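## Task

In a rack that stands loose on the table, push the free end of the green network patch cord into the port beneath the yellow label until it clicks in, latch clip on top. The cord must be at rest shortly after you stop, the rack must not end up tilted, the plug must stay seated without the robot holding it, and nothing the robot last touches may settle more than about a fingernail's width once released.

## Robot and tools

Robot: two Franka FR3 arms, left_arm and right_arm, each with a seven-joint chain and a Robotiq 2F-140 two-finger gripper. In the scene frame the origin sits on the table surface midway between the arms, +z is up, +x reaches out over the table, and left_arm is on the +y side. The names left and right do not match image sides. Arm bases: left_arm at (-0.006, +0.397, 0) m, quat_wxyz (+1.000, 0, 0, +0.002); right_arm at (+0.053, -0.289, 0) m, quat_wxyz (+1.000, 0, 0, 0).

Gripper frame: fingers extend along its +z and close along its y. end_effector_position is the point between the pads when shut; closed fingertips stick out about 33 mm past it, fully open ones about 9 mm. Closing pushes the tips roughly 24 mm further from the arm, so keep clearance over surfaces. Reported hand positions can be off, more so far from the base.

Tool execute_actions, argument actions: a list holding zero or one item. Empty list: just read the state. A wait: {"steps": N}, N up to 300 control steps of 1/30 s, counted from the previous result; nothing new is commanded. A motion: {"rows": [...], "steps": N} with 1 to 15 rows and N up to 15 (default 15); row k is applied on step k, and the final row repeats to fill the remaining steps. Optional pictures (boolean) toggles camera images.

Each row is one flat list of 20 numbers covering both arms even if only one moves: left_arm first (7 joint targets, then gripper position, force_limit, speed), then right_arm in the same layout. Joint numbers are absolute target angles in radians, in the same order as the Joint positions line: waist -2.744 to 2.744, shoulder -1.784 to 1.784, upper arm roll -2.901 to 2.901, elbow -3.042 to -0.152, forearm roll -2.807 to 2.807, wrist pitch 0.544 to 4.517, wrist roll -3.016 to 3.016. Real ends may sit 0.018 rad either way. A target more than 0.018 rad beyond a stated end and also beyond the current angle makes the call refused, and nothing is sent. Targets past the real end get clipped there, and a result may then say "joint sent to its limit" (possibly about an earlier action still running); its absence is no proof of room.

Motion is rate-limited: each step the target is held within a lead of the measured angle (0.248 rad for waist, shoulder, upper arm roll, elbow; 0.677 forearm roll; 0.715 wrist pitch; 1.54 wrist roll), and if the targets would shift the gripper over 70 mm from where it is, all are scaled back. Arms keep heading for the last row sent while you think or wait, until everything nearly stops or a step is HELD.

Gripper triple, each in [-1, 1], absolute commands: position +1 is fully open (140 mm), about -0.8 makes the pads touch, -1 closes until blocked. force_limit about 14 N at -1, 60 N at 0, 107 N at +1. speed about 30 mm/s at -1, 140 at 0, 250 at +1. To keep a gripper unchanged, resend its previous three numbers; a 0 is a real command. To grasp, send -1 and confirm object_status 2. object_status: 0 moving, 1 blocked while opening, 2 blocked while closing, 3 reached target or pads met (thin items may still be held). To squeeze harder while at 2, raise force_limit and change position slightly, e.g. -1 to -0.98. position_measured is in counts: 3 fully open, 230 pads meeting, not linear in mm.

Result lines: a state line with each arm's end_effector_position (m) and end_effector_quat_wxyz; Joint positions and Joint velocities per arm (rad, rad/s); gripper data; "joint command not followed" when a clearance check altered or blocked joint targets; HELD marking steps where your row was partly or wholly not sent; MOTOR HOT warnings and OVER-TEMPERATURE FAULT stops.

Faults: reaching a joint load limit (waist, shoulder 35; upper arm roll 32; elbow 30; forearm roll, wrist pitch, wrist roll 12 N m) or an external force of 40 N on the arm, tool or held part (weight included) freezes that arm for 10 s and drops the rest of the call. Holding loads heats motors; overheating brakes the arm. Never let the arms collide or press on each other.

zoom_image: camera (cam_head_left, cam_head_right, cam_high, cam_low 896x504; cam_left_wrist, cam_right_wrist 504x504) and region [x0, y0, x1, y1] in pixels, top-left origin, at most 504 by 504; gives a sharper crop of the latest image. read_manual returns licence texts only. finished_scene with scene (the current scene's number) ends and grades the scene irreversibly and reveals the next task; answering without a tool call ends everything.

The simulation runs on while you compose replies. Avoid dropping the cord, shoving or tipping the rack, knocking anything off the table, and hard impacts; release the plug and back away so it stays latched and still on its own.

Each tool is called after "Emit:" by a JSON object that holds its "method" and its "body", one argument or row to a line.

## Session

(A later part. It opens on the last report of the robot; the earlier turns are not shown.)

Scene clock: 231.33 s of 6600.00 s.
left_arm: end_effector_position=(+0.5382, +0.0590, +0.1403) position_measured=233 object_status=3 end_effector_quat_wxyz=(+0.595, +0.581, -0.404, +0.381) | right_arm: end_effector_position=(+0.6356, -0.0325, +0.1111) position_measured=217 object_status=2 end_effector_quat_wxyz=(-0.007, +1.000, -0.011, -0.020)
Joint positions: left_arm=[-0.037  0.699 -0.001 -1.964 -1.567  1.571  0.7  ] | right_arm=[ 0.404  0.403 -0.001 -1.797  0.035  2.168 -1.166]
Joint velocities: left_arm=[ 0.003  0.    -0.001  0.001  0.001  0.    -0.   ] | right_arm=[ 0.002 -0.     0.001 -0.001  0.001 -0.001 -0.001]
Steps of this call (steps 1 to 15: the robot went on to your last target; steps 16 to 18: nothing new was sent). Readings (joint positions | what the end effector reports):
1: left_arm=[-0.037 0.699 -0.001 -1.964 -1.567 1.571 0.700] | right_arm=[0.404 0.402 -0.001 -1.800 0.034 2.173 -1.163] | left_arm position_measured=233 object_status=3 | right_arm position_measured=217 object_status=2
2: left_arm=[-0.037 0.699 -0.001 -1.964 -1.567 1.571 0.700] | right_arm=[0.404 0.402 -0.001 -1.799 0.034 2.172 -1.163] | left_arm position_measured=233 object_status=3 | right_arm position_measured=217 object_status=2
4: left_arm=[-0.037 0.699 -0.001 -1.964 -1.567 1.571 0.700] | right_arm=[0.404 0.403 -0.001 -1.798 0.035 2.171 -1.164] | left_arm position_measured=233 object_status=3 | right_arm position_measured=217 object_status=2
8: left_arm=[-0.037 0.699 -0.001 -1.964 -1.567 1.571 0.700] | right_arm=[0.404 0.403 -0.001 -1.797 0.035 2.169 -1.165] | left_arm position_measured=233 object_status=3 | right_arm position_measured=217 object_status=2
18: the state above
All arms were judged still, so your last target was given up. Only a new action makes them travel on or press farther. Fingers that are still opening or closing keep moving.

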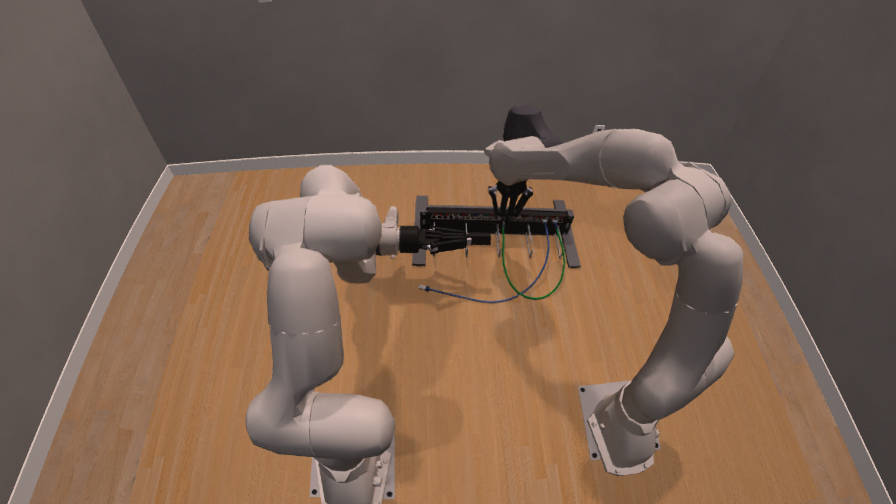

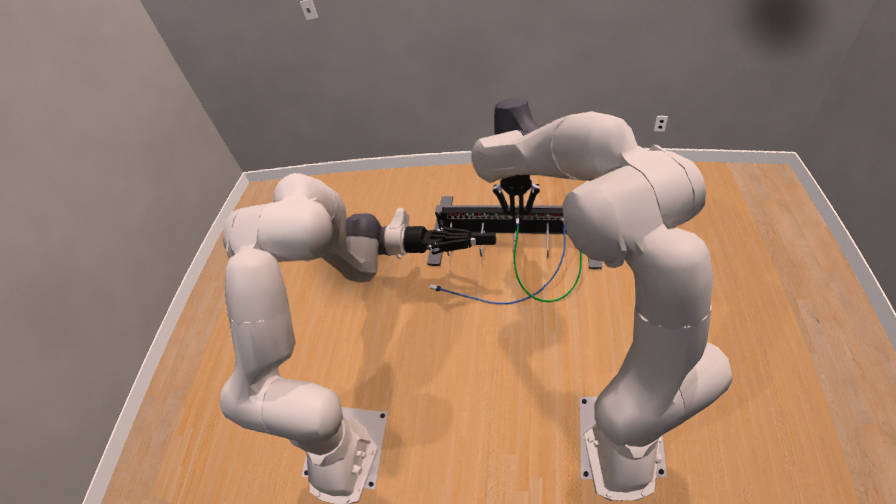

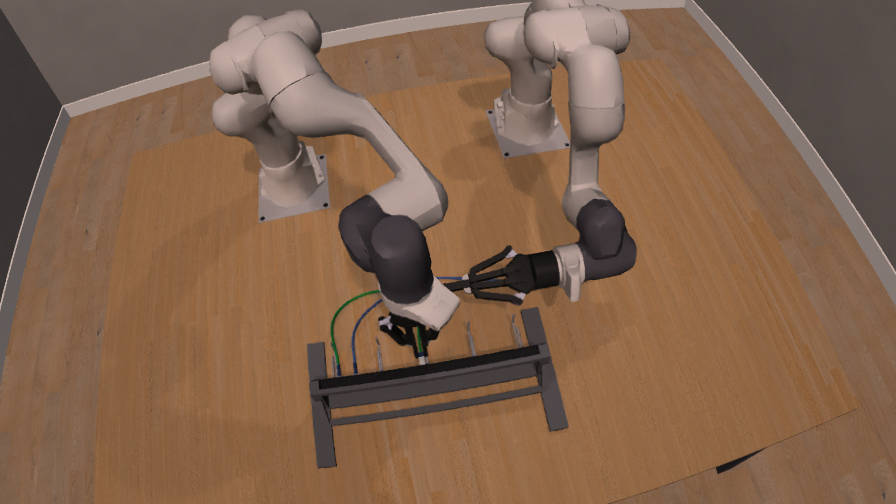

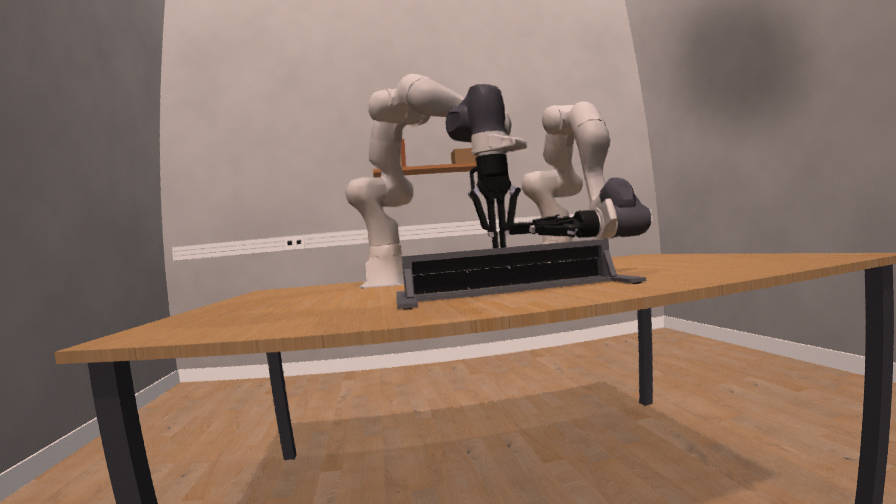

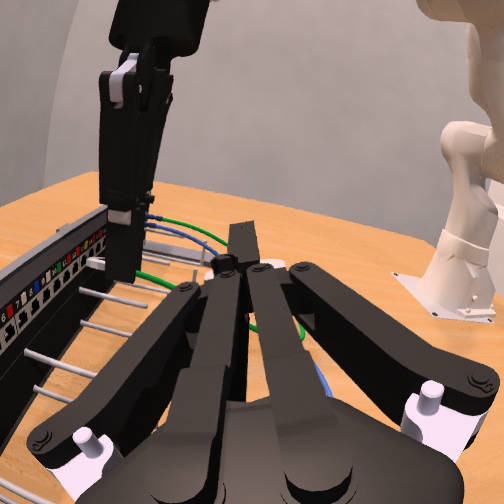

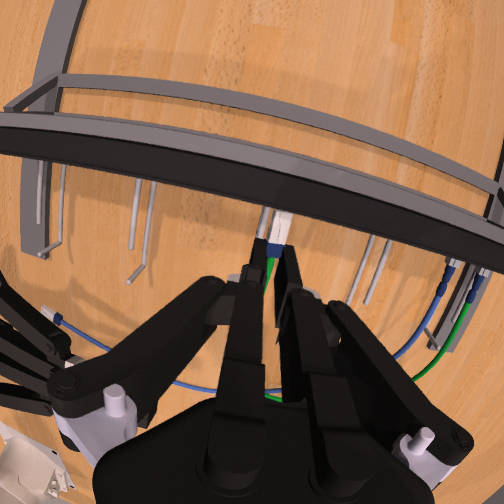

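Emit:
{"method": "execute_actions", "body": {
  "actions": [
    {"rows":[[-0.037,0.701,0,-1.963,-1.5708,1.5708,0.693,-1,0,0,0.403,0.407,0,-1.792,0.037,2.1645,-1.171,-0.98,0,-1],[-0.037,0.701,0,-1.963,-1.5708,1.5708,0.693,-1,0,0,0.4028,0.409,0,-1.790,0.037,2.164,-1.171,-0.98,0,-1],[-0.037,0.701,0,-1.963,-1.5708,1.5708,0.693,-1,0,0,0.4026,0.411,0,-1.788,0.037,2.1635,-1.171,-0.98,0,-1],[-0.037,0.701,0,-1.963,-1.5708,1.5708,0.693,-1,0,0,0.4024,0.413,0,-1.786,0.037,2.163,-1.172,-0.98,0,-1],[-0.037,0.701,0,-1.963,-1.5708,1.5708,0.693,-1,0,0,0.4022,0.4145,0,-1.784,0.037,2.163,-1.172,-0.98,0,-1],[-0.037,0.701,0,-1.963,-1.5708,1.5708,0.693,-1,0,0,0.4021,0.416,0,-1.782,0.037,2.163,-1.172,-0.98,0,-1],[-0.037,0.701,0,-1.963,-1.5708,1.5708,0.693,-1,0,0,0.4021,0.4175,0,-1.7797,0.037,2.163,-1.172,-0.98,0,-1]],"steps":15}
  ],
  "pictures": false
}}

Emit:
{"method": "execute_actions", "body": {
  "actions": [
    {"steps":10}
  ]
}}

Emit:
{"method": "zoom_image", "body": {
  "camera": "cam_left_wrist",
  "region": [70, 245, 110, 280]
}}

Scene clock: 265.13 s of 6600.00 s.
left_arm: end_effector_position=(+0.5383, +0.0590, +0.1403) position_measured=233 object_status=3 end_effector_quat_wxyz=(+0.595, +0.581, -0.404, +0.381) | right_arm: end_effector_position=(+0.6388, -0.0316, +0.1090) position_measured=217 object_status=2 end_effector_quat_wxyz=(-0.007, +1.000, -0.011, -0.021)
Joint positions: left_arm=[-0.037  0.699 -0.001 -1.964 -1.567  1.571  0.7  ] | right_arm=[ 0.404  0.416 -0.001 -1.783  0.035  2.165 -1.167]
Joint velocities: left_arm=[ 0.    -0.     0.001  0.001 -0.001  0.    -0.   ] | right_arm=[ 0.001  0.    -0.     0.004 -0.001 -0.001 -0.002]
Steps of this call (steps 1 to 90: nothing new was sent; then 30.30 s passed at rest; steps 91 to 105: all 15 steps of this action). Readings (joint positions | what the end effector reports):
91: left_arm=[-0.037 0.699 -0.001 -1.964 -1.567 1.571 0.700] | right_arm=[0.404 0.403 -0.001 -1.796 0.035 2.167 -1.167] | left_arm position_measured=233 object_status=3 | right_arm position_measured=217 object_status=2
92: left_arm=[-0.037 0.699 -0.001 -1.964 -1.567 1.571 0.700] | right_arm=[0.404 0.404 -0.001 -1.795 0.035 2.167 -1.167] | left_arm position_measured=233 object_status=3 | right_arm position_measured=217 object_status=2
94: left_arm=[-0.037 0.699 -0.001 -1.964 -1.567 1.571 0.700] | right_arm=[0.404 0.407 -0.001 -1.792 0.035 2.167 -1.167] | left_arm position_measured=233 object_status=3 | right_arm position_measured=217 object_status=2
98: left_arm=[-0.037 0.699 -0.001 -1.964 -1.567 1.571 0.700] | right_arm=[0.404 0.413 -0.001 -1.785 0.035 2.166 -1.167] | left_arm position_measured=233 object_status=3 | right_arm position_measured=217 object_status=2
105: the state above

Scene clock: 265.47 s of 6600.00 s.
left_arm: end_effector_position=(+0.5383, +0.0591, +0.1403) position_measured=233 object_status=3 end_effector_quat_wxyz=(+0.595, +0.581, -0.404, +0.381) | right_arm: end_effector_position=(+0.6388, -0.0316, +0.1091) position_measured=217 object_status=2 end_effector_quat_wxyz=(-0.007, +1.000, -0.011, -0.021)
Joint positions: left_arm=[-0.037  0.699 -0.001 -1.964 -1.567  1.571  0.7  ] | right_arm=[ 0.404  0.416 -0.001 -1.782  0.035  2.165 -1.168]
Joint velocities: left_arm=[ 0.001  0.001  0.    -0.     0.     0.001  0.   ] | right_arm=[-0.     0.     0.001  0.     0.001 -0.001 -0.001]
Steps of this call (steps 1 to 10: the robot went on to your last target). Readings (joint positions | what the end effector reports):
1: left_arm=[-0.037 0.699 -0.001 -1.964 -1.567 1.571 0.700] | right_arm=[0.404 0.416 -0.001 -1.783 0.035 2.165 -1.167] | left_arm position_measured=233 object_status=3 | right_arm position_measured=217 object_status=2
2: left_arm=[-0.037 0.699 -0.001 -1.964 -1.567 1.571 0.700] | right_arm=[0.404 0.416 -0.001 -1.783 0.035 2.165 -1.167] | left_arm position_measured=233 object_status=3 | right_arm position_measured=217 object_status=2
4: left_arm=[-0.037 0.699 -0.001 -1.964 -1.567 1.571 0.700] | right_arm=[0.404 0.416 -0.001 -1.783 0.035 2.165 -1.168] | left_arm position_measured=233 object_status=3 | right_arm position_measured=217 object_status=2
8: left_arm=[-0.037 0.699 -0.001 -1.964 -1.567 1.571 0.700] | right_arm=[0.404 0.416 -0.001 -1.782 0.035 2.165 -1.168] | left_arm position_measured=233 object_status=3 | right_arm position_measured=217 object_status=2
10: the state above

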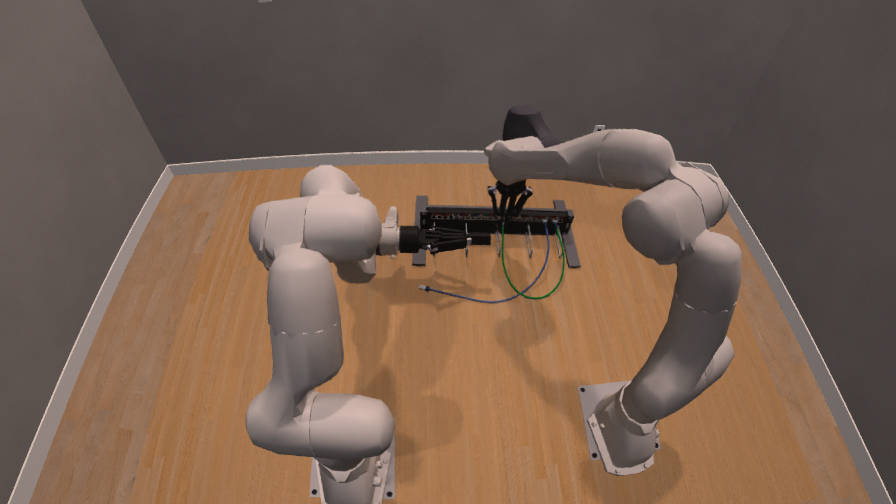

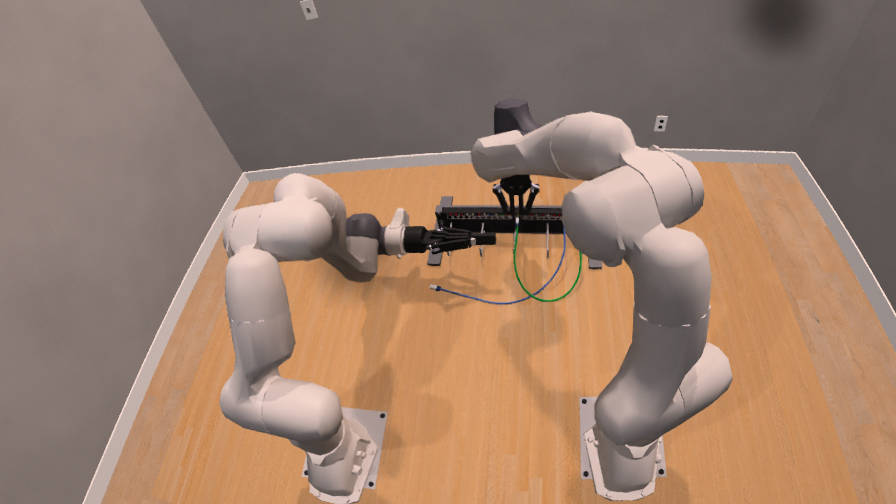

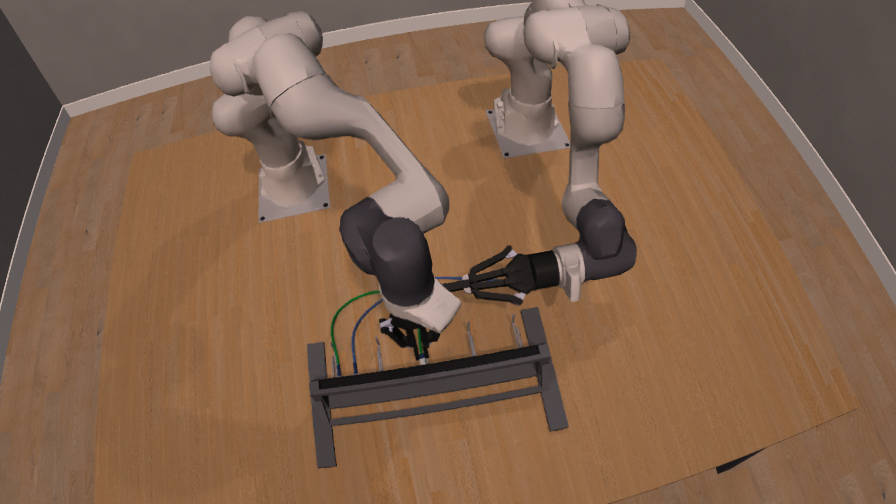

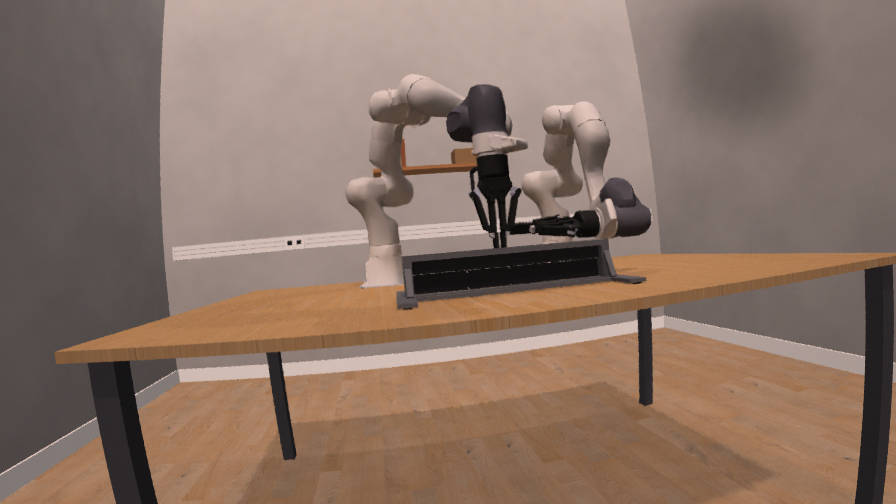

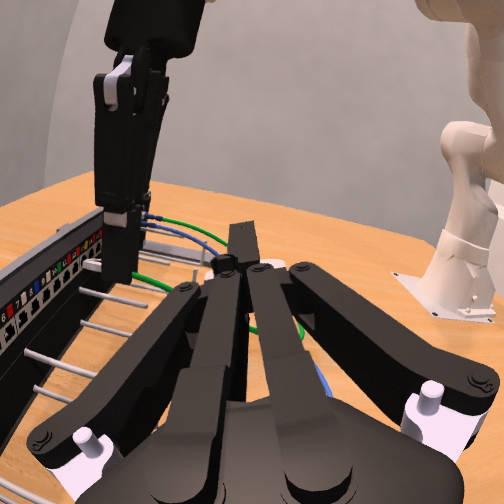

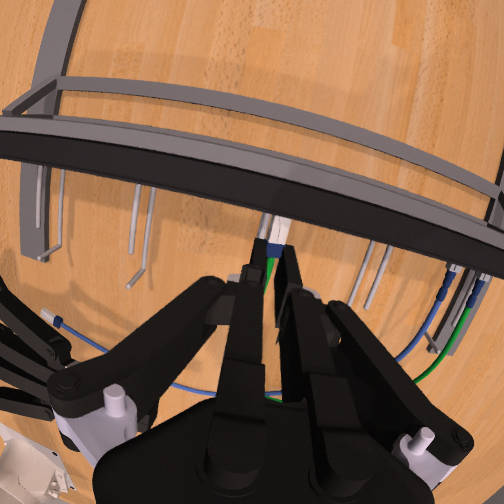

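Region (70, 245, 110, 280) of cam_left_wrist's 504x504 image, scaled by 12.600, with more detail than that image has; it fills the top 441 rows of this view, and the rest is white.

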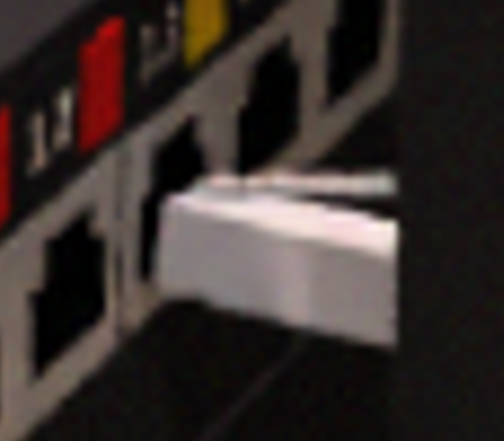

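Emit:
{"method": "execute_actions", "body": {
  "actions": [
    {"rows":[[-0.037,0.701,0,-1.963,-1.5708,1.5708,0.693,-1,0,0,0.4019,0.4179,0,-1.7783,0.037,2.162,-1.173,-0.98,0,-1],[-0.037,0.701,0,-1.963,-1.5708,1.5708,0.693,-1,0,0,0.4016,0.4186,0,-1.7769,0.037,2.161,-1.173,-0.98,0,-1],[-0.037,0.701,0,-1.963,-1.5708,1.5708,0.693,-1,0,0,0.4014,0.4195,0,-1.7755,0.037,2.1603,-1.173,-0.98,0,-1],[-0.037,0.701,0,-1.963,-1.5708,1.5708,0.693,-1,0,0,0.4012,0.4204,0,-1.7741,0.037,2.1597,-1.174,-0.98,0,-1],[-0.037,0.701,0,-1.963,-1.5708,1.5708,0.693,-1,0,0,0.4010,0.4213,0,-1.7727,0.037,2.1592,-1.174,-0.98,0,-1],[-0.037,0.701,0,-1.963,-1.5708,1.5708,0.693,-1,0,0,0.4007,0.4222,0,-1.7713,0.037,2.1587,-1.174,-0.98,0,-1],[-0.037,0.701,0,-1.963,-1.5708,1.5708,0.693,-1,0,0,0.4005,0.4231,0,-1.7699,0.037,2.1582,-1.175,-0.98,0,-1],[-0.037,0.701,0,-1.963,-1.5708,1.5708,0.693,-1,0,0,0.4003,0.4240,0,-1.7685,0.037,2.1577,-1.175,-0.98,0,-1],[-0.037,0.701,0,-1.963,-1.5708,1.5708,0.693,-1,0,0,0.4000,0.4249,0,-1.7671,0.037,2.1572,-1.175,-0.98,0,-1],[-0.037,0.701,0,-1.963,-1.5708,1.5708,0.693,-1,0,0,0.3998,0.4258,0,-1.7657,0.037,2.1568,-1.175,-0.98,0,-1],[-0.037,0.701,0,-1.963,-1.5708,1.5708,0.693,-1,0,0,0.3996,0.4266,0,-1.7644,0.037,2.1565,-1.175,-0.98,0,-1],[-0.037,0.701,0,-1.963,-1.5708,1.5708,0.693,-1,0,0,0.3994,0.4274,0,-1.7632,0.037,2.1565,-1.175,-0.98,0,-1]],"steps":15}
  ],
  "pictures": false
}}

Emit:
{"method": "execute_actions", "body": {
  "actions": [
    {"steps":12}
  ]
}}

Emit:
{"method": "zoom_image", "body": {
  "camera": "cam_left_wrist",
  "region": [70, 245, 110, 280]
}}

Scene clock: 280.27 s of 6600.00 s.
left_arm: end_effector_position=(+0.5383, +0.0591, +0.1403) position_measured=233 object_status=3 end_effector_quat_wxyz=(+0.595, +0.581, -0.404, +0.381) | right_arm: end_effector_position=(+0.6407, -0.0314, +0.1086) position_measured=217 object_status=2 end_effector_quat_wxyz=(-0.006, +1.000, -0.011, -0.023)
Joint positions: left_arm=[-0.037  0.699 -0.001 -1.964 -1.567  1.571  0.7  ] | right_arm=[ 0.402  0.425 -0.001 -1.768  0.036  2.156 -1.17 ]
Joint velocities: left_arm=[-0.     0.001 -0.001  0.     0.001  0.    -0.   ] | right_arm=[ 0.     0.004 -0.     0.011  0.001 -0.012 -0.001]
Steps of this call (steps 1 to 15: the robot went on to your last target; steps 16 to 90: nothing new was sent; then 11.30 s passed at rest; steps 91 to 105: all 15 steps of this action). Readings (joint positions | what the end effector reports):
91: left_arm=[-0.037 0.699 -0.001 -1.964 -1.567 1.571 0.700] | right_arm=[0.403 0.416 -0.001 -1.782 0.035 2.165 -1.168] | left_arm position_measured=233 object_status=3 | right_arm position_measured=217 object_status=2
92: left_arm=[-0.037 0.699 -0.001 -1.964 -1.567 1.571 0.700] | right_arm=[0.403 0.416 -0.001 -1.781 0.035 2.165 -1.168] | left_arm position_measured=233 object_status=3 | right_arm position_measured=217 object_status=2
94: left_arm=[-0.037 0.699 -0.001 -1.964 -1.567 1.571 0.700] | right_arm=[0.403 0.417 -0.001 -1.779 0.035 2.164 -1.168] | left_arm position_measured=233 object_status=3 | right_arm position_measured=217 object_status=2
98: left_arm=[-0.037 0.699 -0.001 -1.964 -1.567 1.571 0.700] | right_arm=[0.403 0.420 -0.001 -1.774 0.035 2.161 -1.169] | left_arm position_measured=233 object_status=3 | right_arm position_measured=217 object_status=2
105: the state above

Scene clock: 280.67 s of 6600.00 s.
left_arm: end_effector_position=(+0.5383, +0.0591, +0.1403) position_measured=233 object_status=3 end_effector_quat_wxyz=(+0.595, +0.581, -0.404, +0.381) | right_arm: end_effector_position=(+0.6407, -0.0314, +0.1088) position_measured=217 object_status=2 end_effector_quat_wxyz=(-0.006, +1.000, -0.010, -0.023)
Joint positions: left_arm=[-0.037  0.699 -0.001 -1.964 -1.567  1.571  0.7  ] | right_arm=[ 0.402  0.425 -0.001 -1.767  0.036  2.155 -1.17 ]
Joint velocities: left_arm=[ 0.002  0.     0.001 -0.001  0.     0.    -0.001] | right_arm=[ 0.001  0.001 -0.     0.001 -0.001 -0.001  0.001]
Steps of this call (steps 1 to 12: the robot went on to your last target). Readings (joint positions | what the end effector reports):
1: left_arm=[-0.037 0.699 -0.001 -1.964 -1.567 1.571 0.700] | right_arm=[0.402 0.425 -0.001 -1.768 0.036 2.156 -1.170] | left_arm position_measured=233 object_status=3 | right_arm position_measured=217 object_status=2
2: left_arm=[-0.037 0.699 -0.001 -1.964 -1.567 1.571 0.700] | right_arm=[0.402 0.425 -0.001 -1.768 0.036 2.155 -1.170] | left_arm position_measured=233 object_status=3 | right_arm position_measured=217 object_status=2
4: left_arm=[-0.037 0.699 -0.001 -1.964 -1.567 1.571 0.700] | right_arm=[0.402 0.425 -0.001 -1.767 0.036 2.155 -1.170] | left_arm position_measured=233 object_status=3 | right_arm position_measured=217 object_status=2
8: left_arm=[-0.037 0.699 -0.001 -1.964 -1.567 1.571 0.700] | right_arm=[0.402 0.425 -0.001 -1.767 0.036 2.155 -1.170] | left_arm position_measured=233 object_status=3 | right_arm position_measured=217 object_status=2
12: the state above

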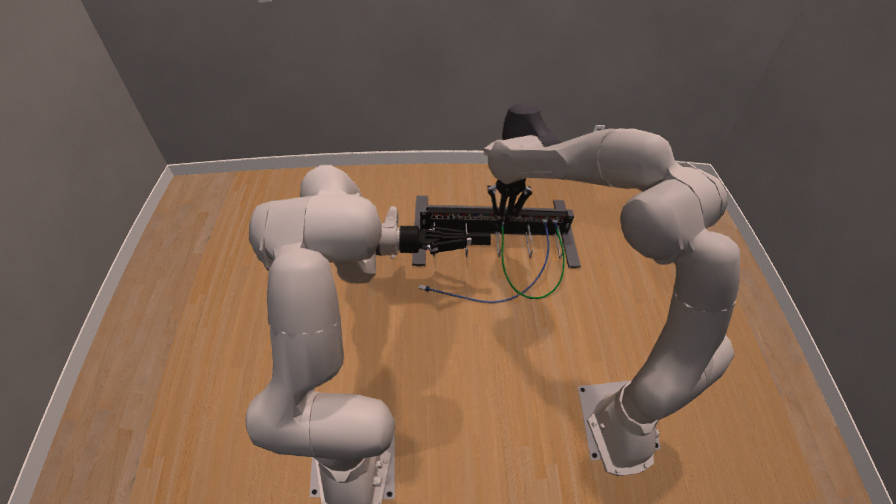

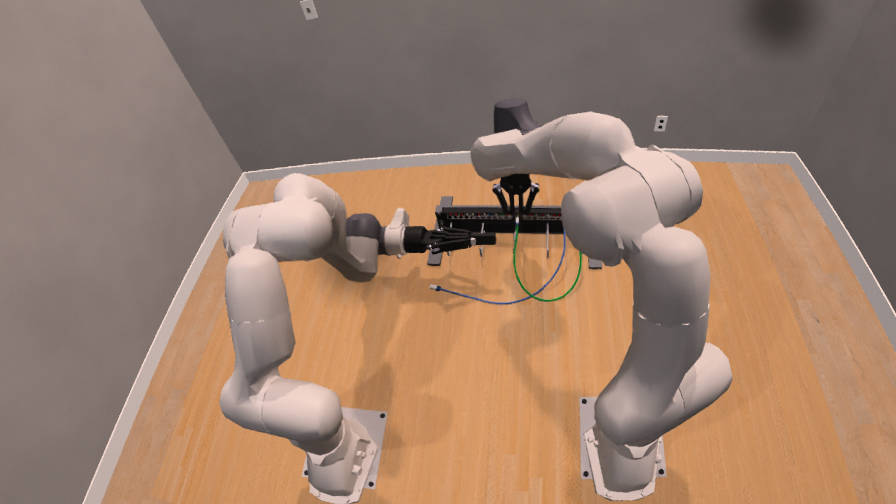

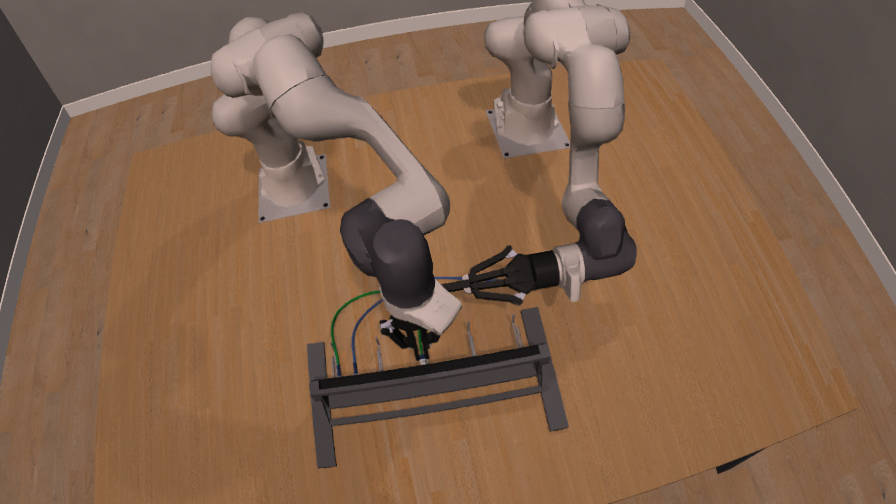

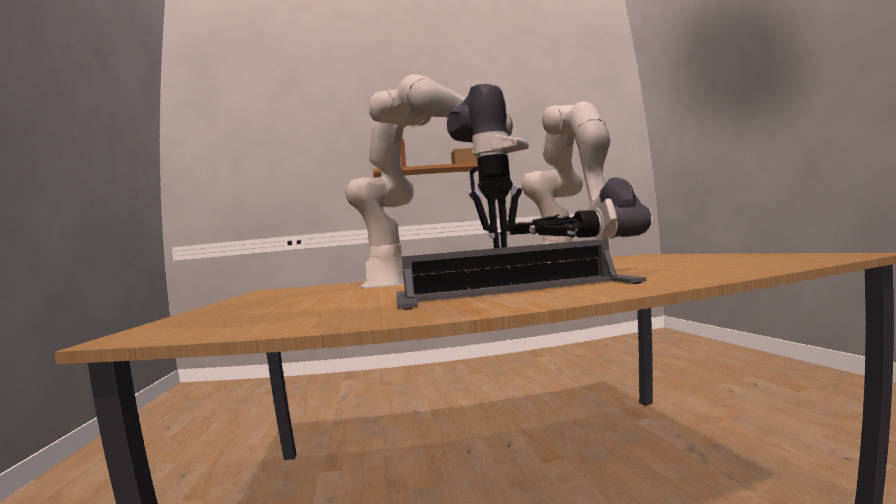

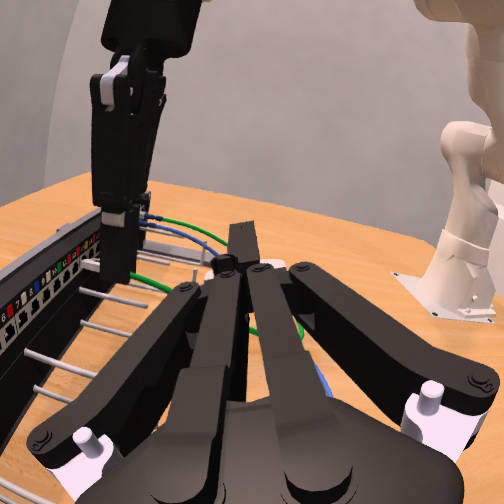

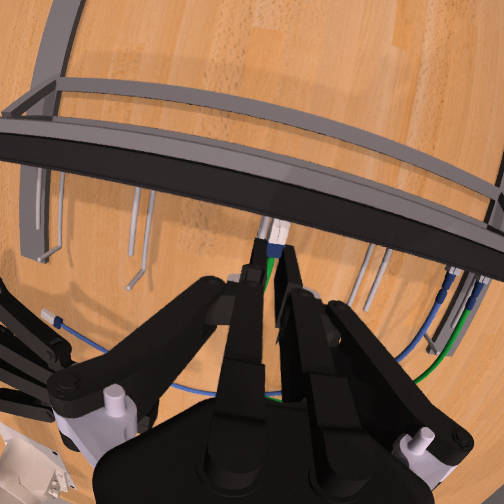

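Region (70, 245, 110, 280) of cam_left_wrist's 504x504 image, scaled by 12.600, with more detail than that image has; it fills the top 441 rows of this view, and the rest is white.

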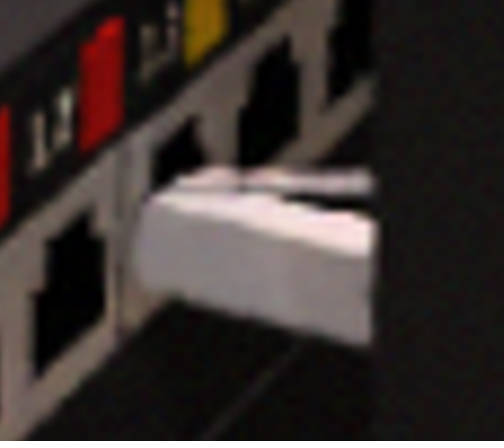

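Emit:
{"method": "execute_actions", "body": {
  "actions": [
    {"rows":[[-0.037,0.701,0,-1.963,-1.5708,1.5708,0.693,-1,0,0,0.3990,0.4245,0,-1.7645,0.035,2.155,-1.175,-0.98,0,-1],[-0.037,0.701,0,-1.963,-1.5708,1.5708,0.693,-1,0,0,0.3990,0.4238,0,-1.7645,0.035,2.155,-1.175,-0.98,0,-1],[-0.037,0.701,0,-1.963,-1.5708,1.5708,0.693,-1,0,0,0.3990,0.4232,0,-1.7645,0.035,2.155,-1.175,-0.98,0,-1],[-0.037,0.701,0,-1.963,-1.5708,1.5708,0.693,-1,0,0,0.3990,0.4227,0,-1.7645,0.035,2.155,-1.175,-0.98,0,-1],[-0.037,0.701,0,-1.963,-1.5708,1.5708,0.693,-1,0,0,0.3990,0.4222,0,-1.7645,0.035,2.155,-1.175,-0.98,0,-1]],"steps":15}
  ],
  "pictures": false
}}

Scene clock: 288.20 s of 6600.00 s.
left_arm: end_effector_position=(+0.5383, +0.0591, +0.1403) position_measured=233 object_status=3 end_effector_quat_wxyz=(+0.595, +0.581, -0.404, +0.381) | right_arm: end_effector_position=(+0.6407, -0.0315, +0.1089) position_measured=217 object_status=2 end_effector_quat_wxyz=(-0.006, +1.000, -0.010, -0.023)
Joint positions: left_arm=[-0.037  0.699 -0.001 -1.964 -1.567  1.571  0.7  ] | right_arm=[ 0.402  0.425 -0.001 -1.767  0.036  2.154 -1.171]
Joint velocities: left_arm=[ 0.001  0.    -0.001 -0.001 -0.     0.     0.001] | right_arm=[-0.    -0.    -0.002  0.001  0.    -0.    -0.   ]
Steps of this call (steps 1 to 15: the robot went on to your last target; steps 16 to 90: nothing new was sent; then 4.03 s passed at rest; steps 91 to 105: all 15 steps of this action). Readings (joint positions | what the end effector reports):
91: left_arm=[-0.037 0.699 -0.001 -1.964 -1.567 1.571 0.700] | right_arm=[0.402 0.425 -0.001 -1.767 0.036 2.154 -1.170] | left_arm position_measured=233 object_status=3 | right_arm position_measured=217 object_status=2
92: left_arm=[-0.037 0.699 -0.001 -1.964 -1.567 1.571 0.700] | right_arm=[0.402 0.425 -0.001 -1.767 0.036 2.154 -1.170] | left_arm position_measured=233 object_status=3 | right_arm position_measured=217 object_status=2
94: left_arm=[-0.037 0.699 -0.001 -1.964 -1.567 1.571 0.700] | right_arm=[0.402 0.425 -0.001 -1.767 0.036 2.154 -1.171] | left_arm position_measured=233 object_status=3 | right_arm position_measured=217 object_status=2
98: left_arm=[-0.037 0.699 -0.001 -1.964 -1.567 1.571 0.700] | right_arm=[0.402 0.425 -0.001 -1.767 0.036 2.154 -1.171] | left_arm position_measured=233 object_status=3 | right_arm position_measured=217 object_status=2
105: the state above

Emit:
{"method": "execute_actions", "body": {
  "actions": [
    {"rows":[[-0.037,0.701,0,-1.963,-1.5708,1.5708,0.693,-1,0,0,0.402,0.421,0,-1.771,0.035,2.155,-1.172,-0.98,0,-1],[-0.037,0.701,0,-1.963,-1.5708,1.5708,0.693,-1,0,0,0.403,0.419,0,-1.775,0.035,2.158,-1.172,-0.98,0,-1],[-0.037,0.701,0,-1.963,-1.5708,1.5708,0.693,-1,0,0,0.404,0.417,0,-1.778,0.035,2.161,-1.172,-0.98,0,-1],[-0.037,0.701,0,-1.963,-1.5708,1.5708,0.693,-1,0,0,0.405,0.415,0,-1.781,0.035,2.164,-1.172,-0.98,0,-1],[-0.037,0.701,0,-1.963,-1.5708,1.5708,0.693,-1,0,0,0.405,0.413,0,-1.784,0.035,2.167,-1.172,-0.98,0,-1]],"steps":15}
  ],
  "pictures": false
}}

Emit:
{"method": "execute_actions", "body": {
  "actions": [
    {"rows":[[-0.037,0.701,0,-1.963,-1.5708,1.5708,0.693,-1,0,0,0.4013,0.4178,0,-1.7767,0.035,2.160,-1.172,-0.98,0,-1]],"steps":15}
  ],
  "pictures": false
}}

Scene clock: 297.83 s of 6600.00 s.
left_arm: end_effector_position=(+0.5383, +0.0591, +0.1403) position_measured=233 object_status=3 end_effector_quat_wxyz=(+0.595, +0.581, -0.404, +0.381) | right_arm: end_effector_position=(+0.6388, -0.0310, +0.1098) position_measured=217 object_status=2 end_effector_quat_wxyz=(-0.007, +1.000, -0.009, -0.021)
Joint positions: left_arm=[-0.037  0.699 -0.001 -1.964 -1.567  1.571  0.7  ] | right_arm=[ 0.404  0.415 -0.001 -1.781  0.036  2.164 -1.171]
Joint velocities: left_arm=[ 0.002 -0.001  0.    -0.001 -0.001  0.001  0.001] | right_arm=[-0.001 -0.002  0.    -0.003 -0.001  0.006  0.002]
Steps of this call (steps 1 to 15: the robot went on to your last target; steps 16 to 90: nothing new was sent; then 6.13 s passed at rest; steps 91 to 105: all 15 steps of this action). Readings (joint positions | what the end effector reports):
91: left_arm=[-0.037 0.699 -0.001 -1.964 -1.567 1.571 0.700] | right_arm=[0.401 0.425 -0.001 -1.767 0.036 2.154 -1.171] | left_arm position_measured=233 object_status=3 | right_arm position_measured=217 object_status=2
92: left_arm=[-0.037 0.699 -0.001 -1.964 -1.567 1.571 0.700] | right_arm=[0.401 0.424 -0.001 -1.769 0.036 2.154 -1.171] | left_arm position_measured=233 object_status=3 | right_arm position_measured=217 object_status=2
94: left_arm=[-0.037 0.699 -0.001 -1.964 -1.567 1.571 0.700] | right_arm=[0.402 0.421 -0.001 -1.773 0.036 2.156 -1.171] | left_arm position_measured=233 object_status=3 | right_arm position_measured=217 object_status=2
98: left_arm=[-0.037 0.699 -0.001 -1.964 -1.567 1.571 0.700] | right_arm=[0.403 0.416 -0.001 -1.780 0.036 2.161 -1.171] | left_arm position_measured=233 object_status=3 | right_arm position_measured=217 object_status=2
105: the state above

Scene clock: 298.33 s of 6600.00 s.
left_arm: end_effector_position=(+0.5383, +0.0591, +0.1403) position_measured=233 object_status=3 end_effector_quat_wxyz=(+0.595, +0.581, -0.404, +0.381) | right_arm: end_effector_position=(+0.6392, -0.0313, +0.1101) position_measured=217 object_status=2 end_effector_quat_wxyz=(-0.007, +1.000, -0.010, -0.021)
Joint positions: left_arm=[-0.037  0.699 -0.001 -1.964 -1.567  1.571  0.7  ] | right_arm=[ 0.403  0.416 -0.001 -1.779  0.036  2.162 -1.171]
Joint velocities: left_arm=[-0.001  0.001 -0.    -0.     0.001 -0.     0.001] | right_arm=[-0.001  0.    -0.     0.001  0.    -0.001  0.001]
Steps of this call (steps 1 to 15: all 15 steps of this action). Readings (joint positions | what the end effector reports):
1: left_arm=[-0.037 0.699 -0.001 -1.964 -1.567 1.571 0.700] | right_arm=[0.404 0.415 -0.001 -1.781 0.036 2.163 -1.171] | left_arm position_measured=233 object_status=3 | right_arm position_measured=217 object_status=2
2: left_arm=[-0.037 0.699 -0.001 -1.964 -1.567 1.571 0.700] | right_arm=[0.403 0.416 -0.001 -1.780 0.036 2.163 -1.171] | left_arm position_measured=233 object_status=3 | right_arm position_measured=217 object_status=2
4: left_arm=[-0.037 0.699 -0.001 -1.964 -1.567 1.571 0.700] | right_arm=[0.403 0.416 -0.001 -1.780 0.036 2.163 -1.171] | left_arm position_measured=233 object_status=3 | right_arm position_measured=217 object_status=2
8: left_arm=[-0.037 0.699 -0.001 -1.964 -1.567 1.571 0.700] | right_arm=[0.403 0.416 -0.001 -1.780 0.036 2.163 -1.171] | left_arm position_measured=233 object_status=3 | right_arm position_measured=217 object_status=2
15: the state above

Emit:
{"method": "execute_actions", "body": {
  "actions": [
    {"rows":[[-0.037,0.701,0,-1.963,-1.5708,1.5708,0.693,-1,0,0,0.4005,0.4180,0,-1.7764,0.035,2.160,-1.172,-0.98,0,-1],[-0.037,0.701,0,-1.963,-1.5708,1.5708,0.693,-1,0,0,0.4003,0.4187,0,-1.7752,0.035,2.1596,-1.172,-0.98,0,-1],[-0.037,0.701,0,-1.963,-1.5708,1.5708,0.693,-1,0,0,0.4001,0.4195,0,-1.7740,0.035,2.1592,-1.172,-0.98,0,-1],[-0.037,0.701,0,-1.963,-1.5708,1.5708,0.693,-1,0,0,0.3999,0.4203,0,-1.7728,0.035,2.1588,-1.172,-0.98,0,-1],[-0.037,0.701,0,-1.963,-1.5708,1.5708,0.693,-1,0,0,0.3997,0.4211,0,-1.7716,0.035,2.1584,-1.172,-0.98,0,-1],[-0.037,0.701,0,-1.963,-1.5708,1.5708,0.693,-1,0,0,0.3995,0.4219,0,-1.7704,0.035,2.158,-1.172,-0.98,0,-1],[-0.037,0.701,0,-1.963,-1.5708,1.5708,0.693,-1,0,0,0.3993,0.4227,0,-1.7692,0.035,2.1576,-1.172,-0.98,0,-1],[-0.037,0.701,0,-1.963,-1.5708,1.5708,0.693,-1,0,0,0.3991,0.4235,0,-1.7680,0.035,2.1572,-1.172,-0.98,0,-1],[-0.037,0.701,0,-1.963,-1.5708,1.5708,0.693,-1,0,0,0.3989,0.4243,0,-1.7668,0.035,2.1568,-1.172,-0.98,0,-1],[-0.037,0.701,0,-1.963,-1.5708,1.5708,0.693,-1,0,0,0.3987,0.4251,0,-1.7656,0.035,2.1564,-1.172,-0.98,0,-1],[-0.037,0.701,0,-1.963,-1.5708,1.5708,0.693,-1,0,0,0.3985,0.4259,0,-1.7644,0.035,2.156,-1.172,-0.98,0,-1],[-0.037,0.701,0,-1.963,-1.5708,1.5708,0.693,-1,0,0,0.3983,0.4267,0,-1.7632,0.035,2.1556,-1.172,-0.98,0,-1],[-0.037,0.701,0,-1.963,-1.5708,1.5708,0.693,-1,0,0,0.3981,0.4275,0,-1.7620,0.035,2.1552,-1.172,-0.98,0,-1],[-0.037,0.701,0,-1.963,-1.5708,1.5708,0.693,-1,0,0,0.3979,0.4283,0,-1.7608,0.035,2.1548,-1.172,-0.98,0,-1]],"steps":15}
  ],
  "pictures": false
}}

Emit:
{"method": "execute_actions", "body": {
  "actions": [
    {"steps":12}
  ],
  "pictures": false
}}

Scene clock: 312.70 s of 6600.00 s.
left_arm: end_effector_position=(+0.5383, +0.0591, +0.1403) position_measured=233 object_status=3 end_effector_quat_wxyz=(+0.595, +0.581, -0.404, +0.381) | right_arm: end_effector_position=(+0.6407, -0.0315, +0.1088) position_measured=217 object_status=2 end_effector_quat_wxyz=(-0.006, +1.000, -0.010, -0.023)
Joint positions: left_arm=[-0.037  0.699 -0.001 -1.964 -1.567  1.571  0.7  ] | right_arm=[ 0.401  0.425 -0.    -1.767  0.036  2.154 -1.171]
Joint velocities: left_arm=[ 0.     0.001  0.001  0.001  0.001 -0.     0.001] | right_arm=[-0.002  0.018  0.001  0.021  0.001 -0.016  0.001]
Steps of this call (steps 1 to 15: the robot went on to your last target; steps 16 to 90: nothing new was sent; then 10.87 s passed at rest; steps 91 to 105: all 15 steps of this action). Readings (joint positions | what the end effector reports):
91: left_arm=[-0.037 0.699 -0.001 -1.964 -1.567 1.571 0.700] | right_arm=[0.403 0.416 -0.001 -1.779 0.036 2.162 -1.171] | left_arm position_measured=233 object_status=3 | right_arm position_measured=217 object_status=2
92: left_arm=[-0.037 0.699 -0.001 -1.964 -1.567 1.571 0.700] | right_arm=[0.402 0.416 -0.001 -1.779 0.036 2.162 -1.171] | left_arm position_measured=233 object_status=3 | right_arm position_measured=217 object_status=2
94: left_arm=[-0.037 0.699 -0.001 -1.964 -1.567 1.571 0.700] | right_arm=[0.402 0.417 -0.001 -1.777 0.036 2.162 -1.171] | left_arm position_measured=233 object_status=3 | right_arm position_measured=217 object_status=2
98: left_arm=[-0.037 0.699 -0.001 -1.964 -1.567 1.571 0.700] | right_arm=[0.402 0.420 -0.001 -1.774 0.036 2.160 -1.171] | left_arm position_measured=233 object_status=3 | right_arm position_measured=217 object_status=2
105: the state above

Scene clock: 313.10 s of 6600.00 s.
left_arm: end_effector_position=(+0.5383, +0.0591, +0.1403) position_measured=233 object_status=3 end_effector_quat_wxyz=(+0.595, +0.581, -0.404, +0.381) | right_arm: end_effector_position=(+0.6407, -0.0315, +0.1090) position_measured=217 object_status=2 end_effector_quat_wxyz=(-0.006, +1.000, -0.010, -0.024)
Joint positions: left_arm=[-0.037  0.699 -0.001 -1.964 -1.567  1.571  0.7  ] | right_arm=[ 0.401  0.426 -0.    -1.765  0.036  2.152 -1.171]
Joint velocities: left_arm=[ 0.001 -0.001  0.     0.001 -0.     0.     0.002] | right_arm=[ 0.001  0.001  0.     0.     0.    -0.001 -0.002]
Steps of this call (steps 1 to 12: the robot went on to your last target). Readings (joint positions | what the end effector reports):
1: left_arm=[-0.037 0.699 -0.001 -1.964 -1.567 1.571 0.700] | right_arm=[0.401 0.426 -0.000 -1.766 0.036 2.154 -1.171] | left_arm position_measured=233 object_status=3 | right_arm position_measured=217 object_status=2
2: left_arm=[-0.037 0.699 -0.001 -1.964 -1.567 1.571 0.700] | right_arm=[0.401 0.426 -0.000 -1.766 0.036 2.153 -1.171] | left_arm position_measured=233 object_status=3 | right_arm position_measured=217 object_status=2
4: left_arm=[-0.037 0.699 -0.001 -1.964 -1.567 1.571 0.700] | right_arm=[0.401 0.426 -0.000 -1.765 0.036 2.153 -1.171] | left_arm position_measured=233 object_status=3 | right_arm position_measured=217 object_status=2
8: left_arm=[-0.037 0.699 -0.001 -1.964 -1.567 1.571 0.700] | right_arm=[0.401 0.426 -0.000 -1.765 0.036 2.152 -1.171] | left_arm position_measured=233 object_status=3 | right_arm position_measured=217 object_status=2
12: the state above

Emit:
{"method": "execute_actions", "body": {
  "actions": []
}}

Emit:
{"method": "zoom_image", "body": {
  "camera": "cam_left_wrist",
  "region": [72, 248, 102, 275]
}}

Emit:
{"method": "zoom_image", "body": {
  "camera": "cam_right_wrist",
  "region": [245, 200, 315, 265]
}}

Scene clock: 315.87 s of 6600.00 s.
left_arm: end_effector_position=(+0.5383, +0.0591, +0.1403) position_measured=233 object_status=3 end_effector_quat_wxyz=(+0.595, +0.581, -0.404, +0.381) | right_arm: end_effector_position=(+0.6407, -0.0315, +0.1089) position_measured=217 object_status=2 end_effector_quat_wxyz=(-0.006, +1.000, -0.010, -0.024)
Joint positions: left_arm=[-0.037  0.699 -0.001 -1.964 -1.567  1.571  0.7  ] | right_arm=[ 0.401  0.426 -0.    -1.765  0.036  2.152 -1.171]
Joint velocities: left_arm=[-0.     0.001 -0.001 -0.     0.001 -0.001 -0.001] | right_arm=[ 0.001  0.001 -0.     0.001 -0.002  0.     0.   ]
Steps of this call (steps 1 to 15: the robot went on to your last target; steps 16 to 83: nothing new was sent). Readings (joint positions | what the end effector reports):
1: left_arm=[-0.037 0.699 -0.001 -1.964 -1.567 1.571 0.700] | right_arm=[0.401 0.426 -0.000 -1.765 0.036 2.152 -1.171] | left_arm position_measured=233 object_status=3 | right_arm position_measured=217 object_status=2
2: left_arm=[-0.037 0.699 -0.001 -1.964 -1.567 1.571 0.700] | right_arm=[0.401 0.426 -0.000 -1.765 0.036 2.152 -1.171] | left_arm position_measured=233 object_status=3 | right_arm position_measured=217 object_status=2
4: left_arm=[-0.037 0.699 -0.001 -1.964 -1.567 1.571 0.700] | right_arm=[0.401 0.426 -0.000 -1.765 0.036 2.152 -1.171] | left_arm position_measured=233 object_status=3 | right_arm position_measured=217 object_status=2
8: left_arm=[-0.037 0.699 -0.001 -1.964 -1.567 1.571 0.700] | right_arm=[0.401 0.426 -0.000 -1.765 0.036 2.152 -1.171] | left_arm position_measured=233 object_status=3 | right_arm position_measured=217 object_status=2
83: the state above
All arms were judged still, so your last target was given up. Only a new action makes them travel on or press farther. Fingers that are still opening or closing keep moving.

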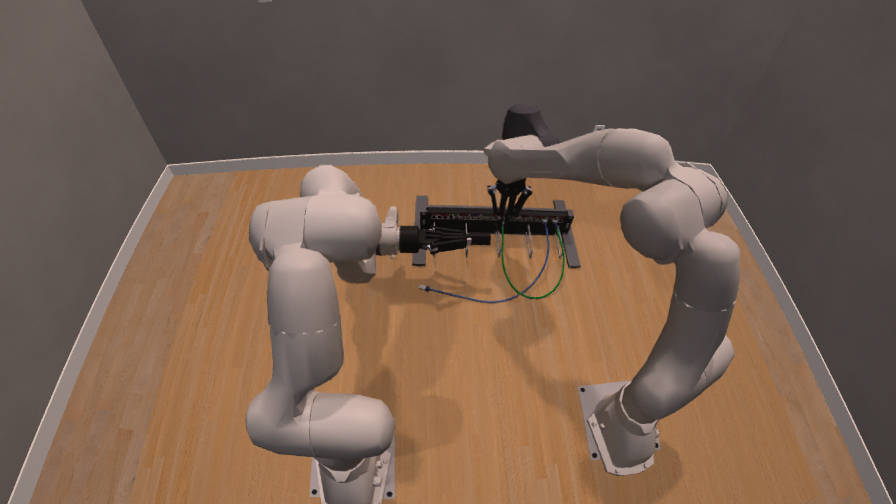

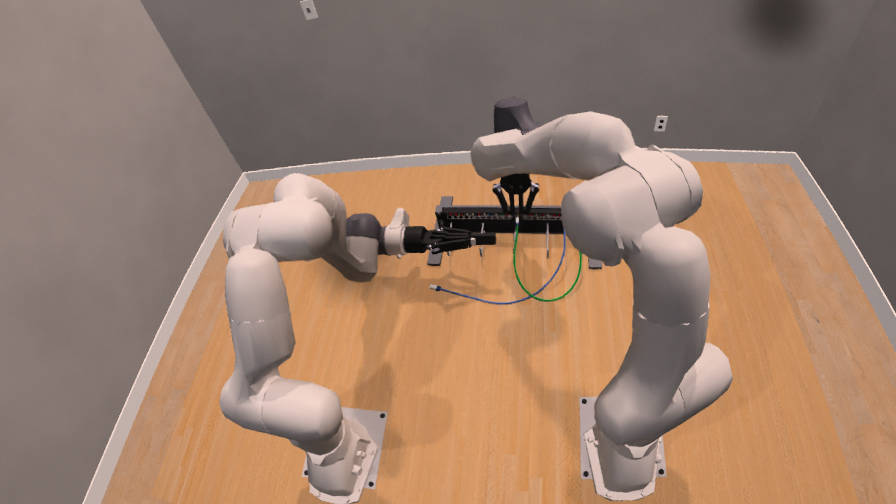

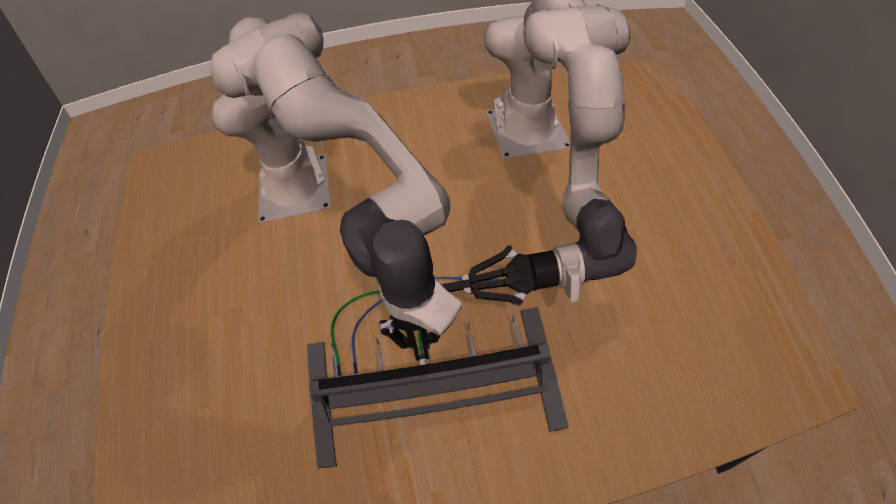

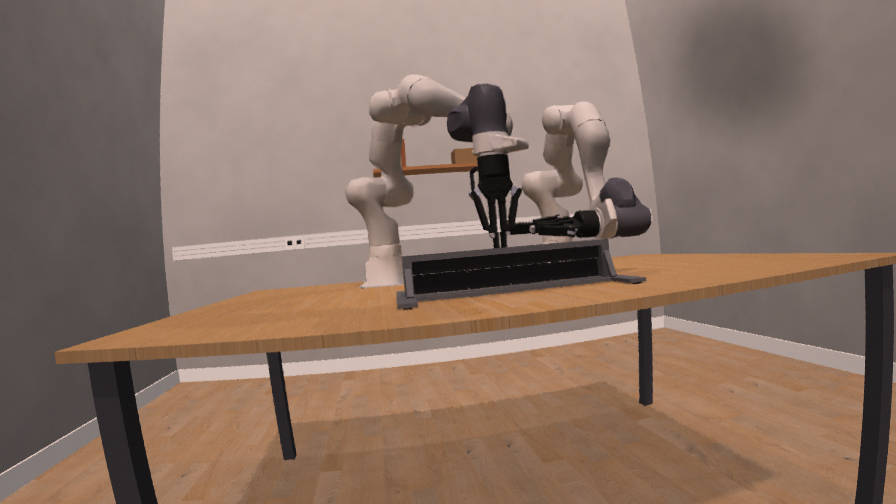

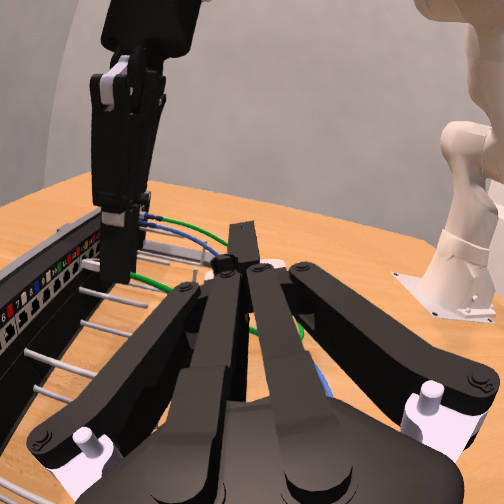

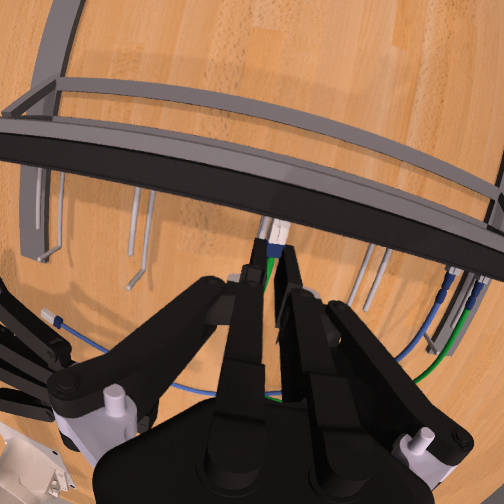

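Region (72, 248, 102, 275) of cam_left_wrist's 504x504 image, scaled by 16.800, with more detail than that image has; it fills the top 454 rows of this view, and the rest is white.

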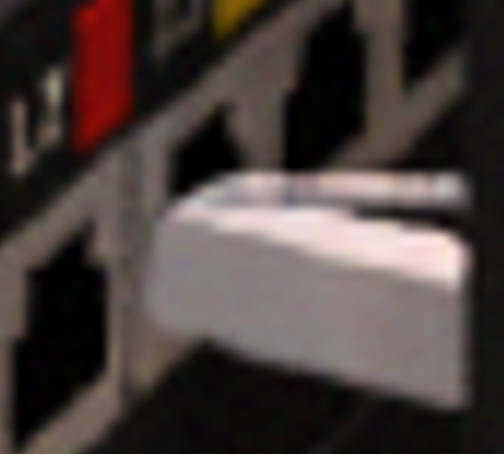

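Region (245, 200, 315, 265) of cam_right_wrist's 504x504 image, scaled by 7.200, with more detail than that image has; it fills the top 468 rows of this view, and the rest is white.

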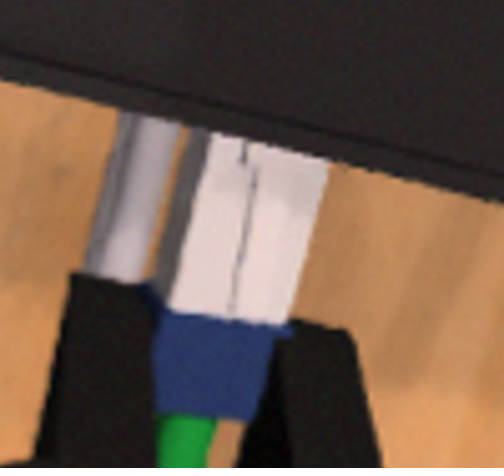

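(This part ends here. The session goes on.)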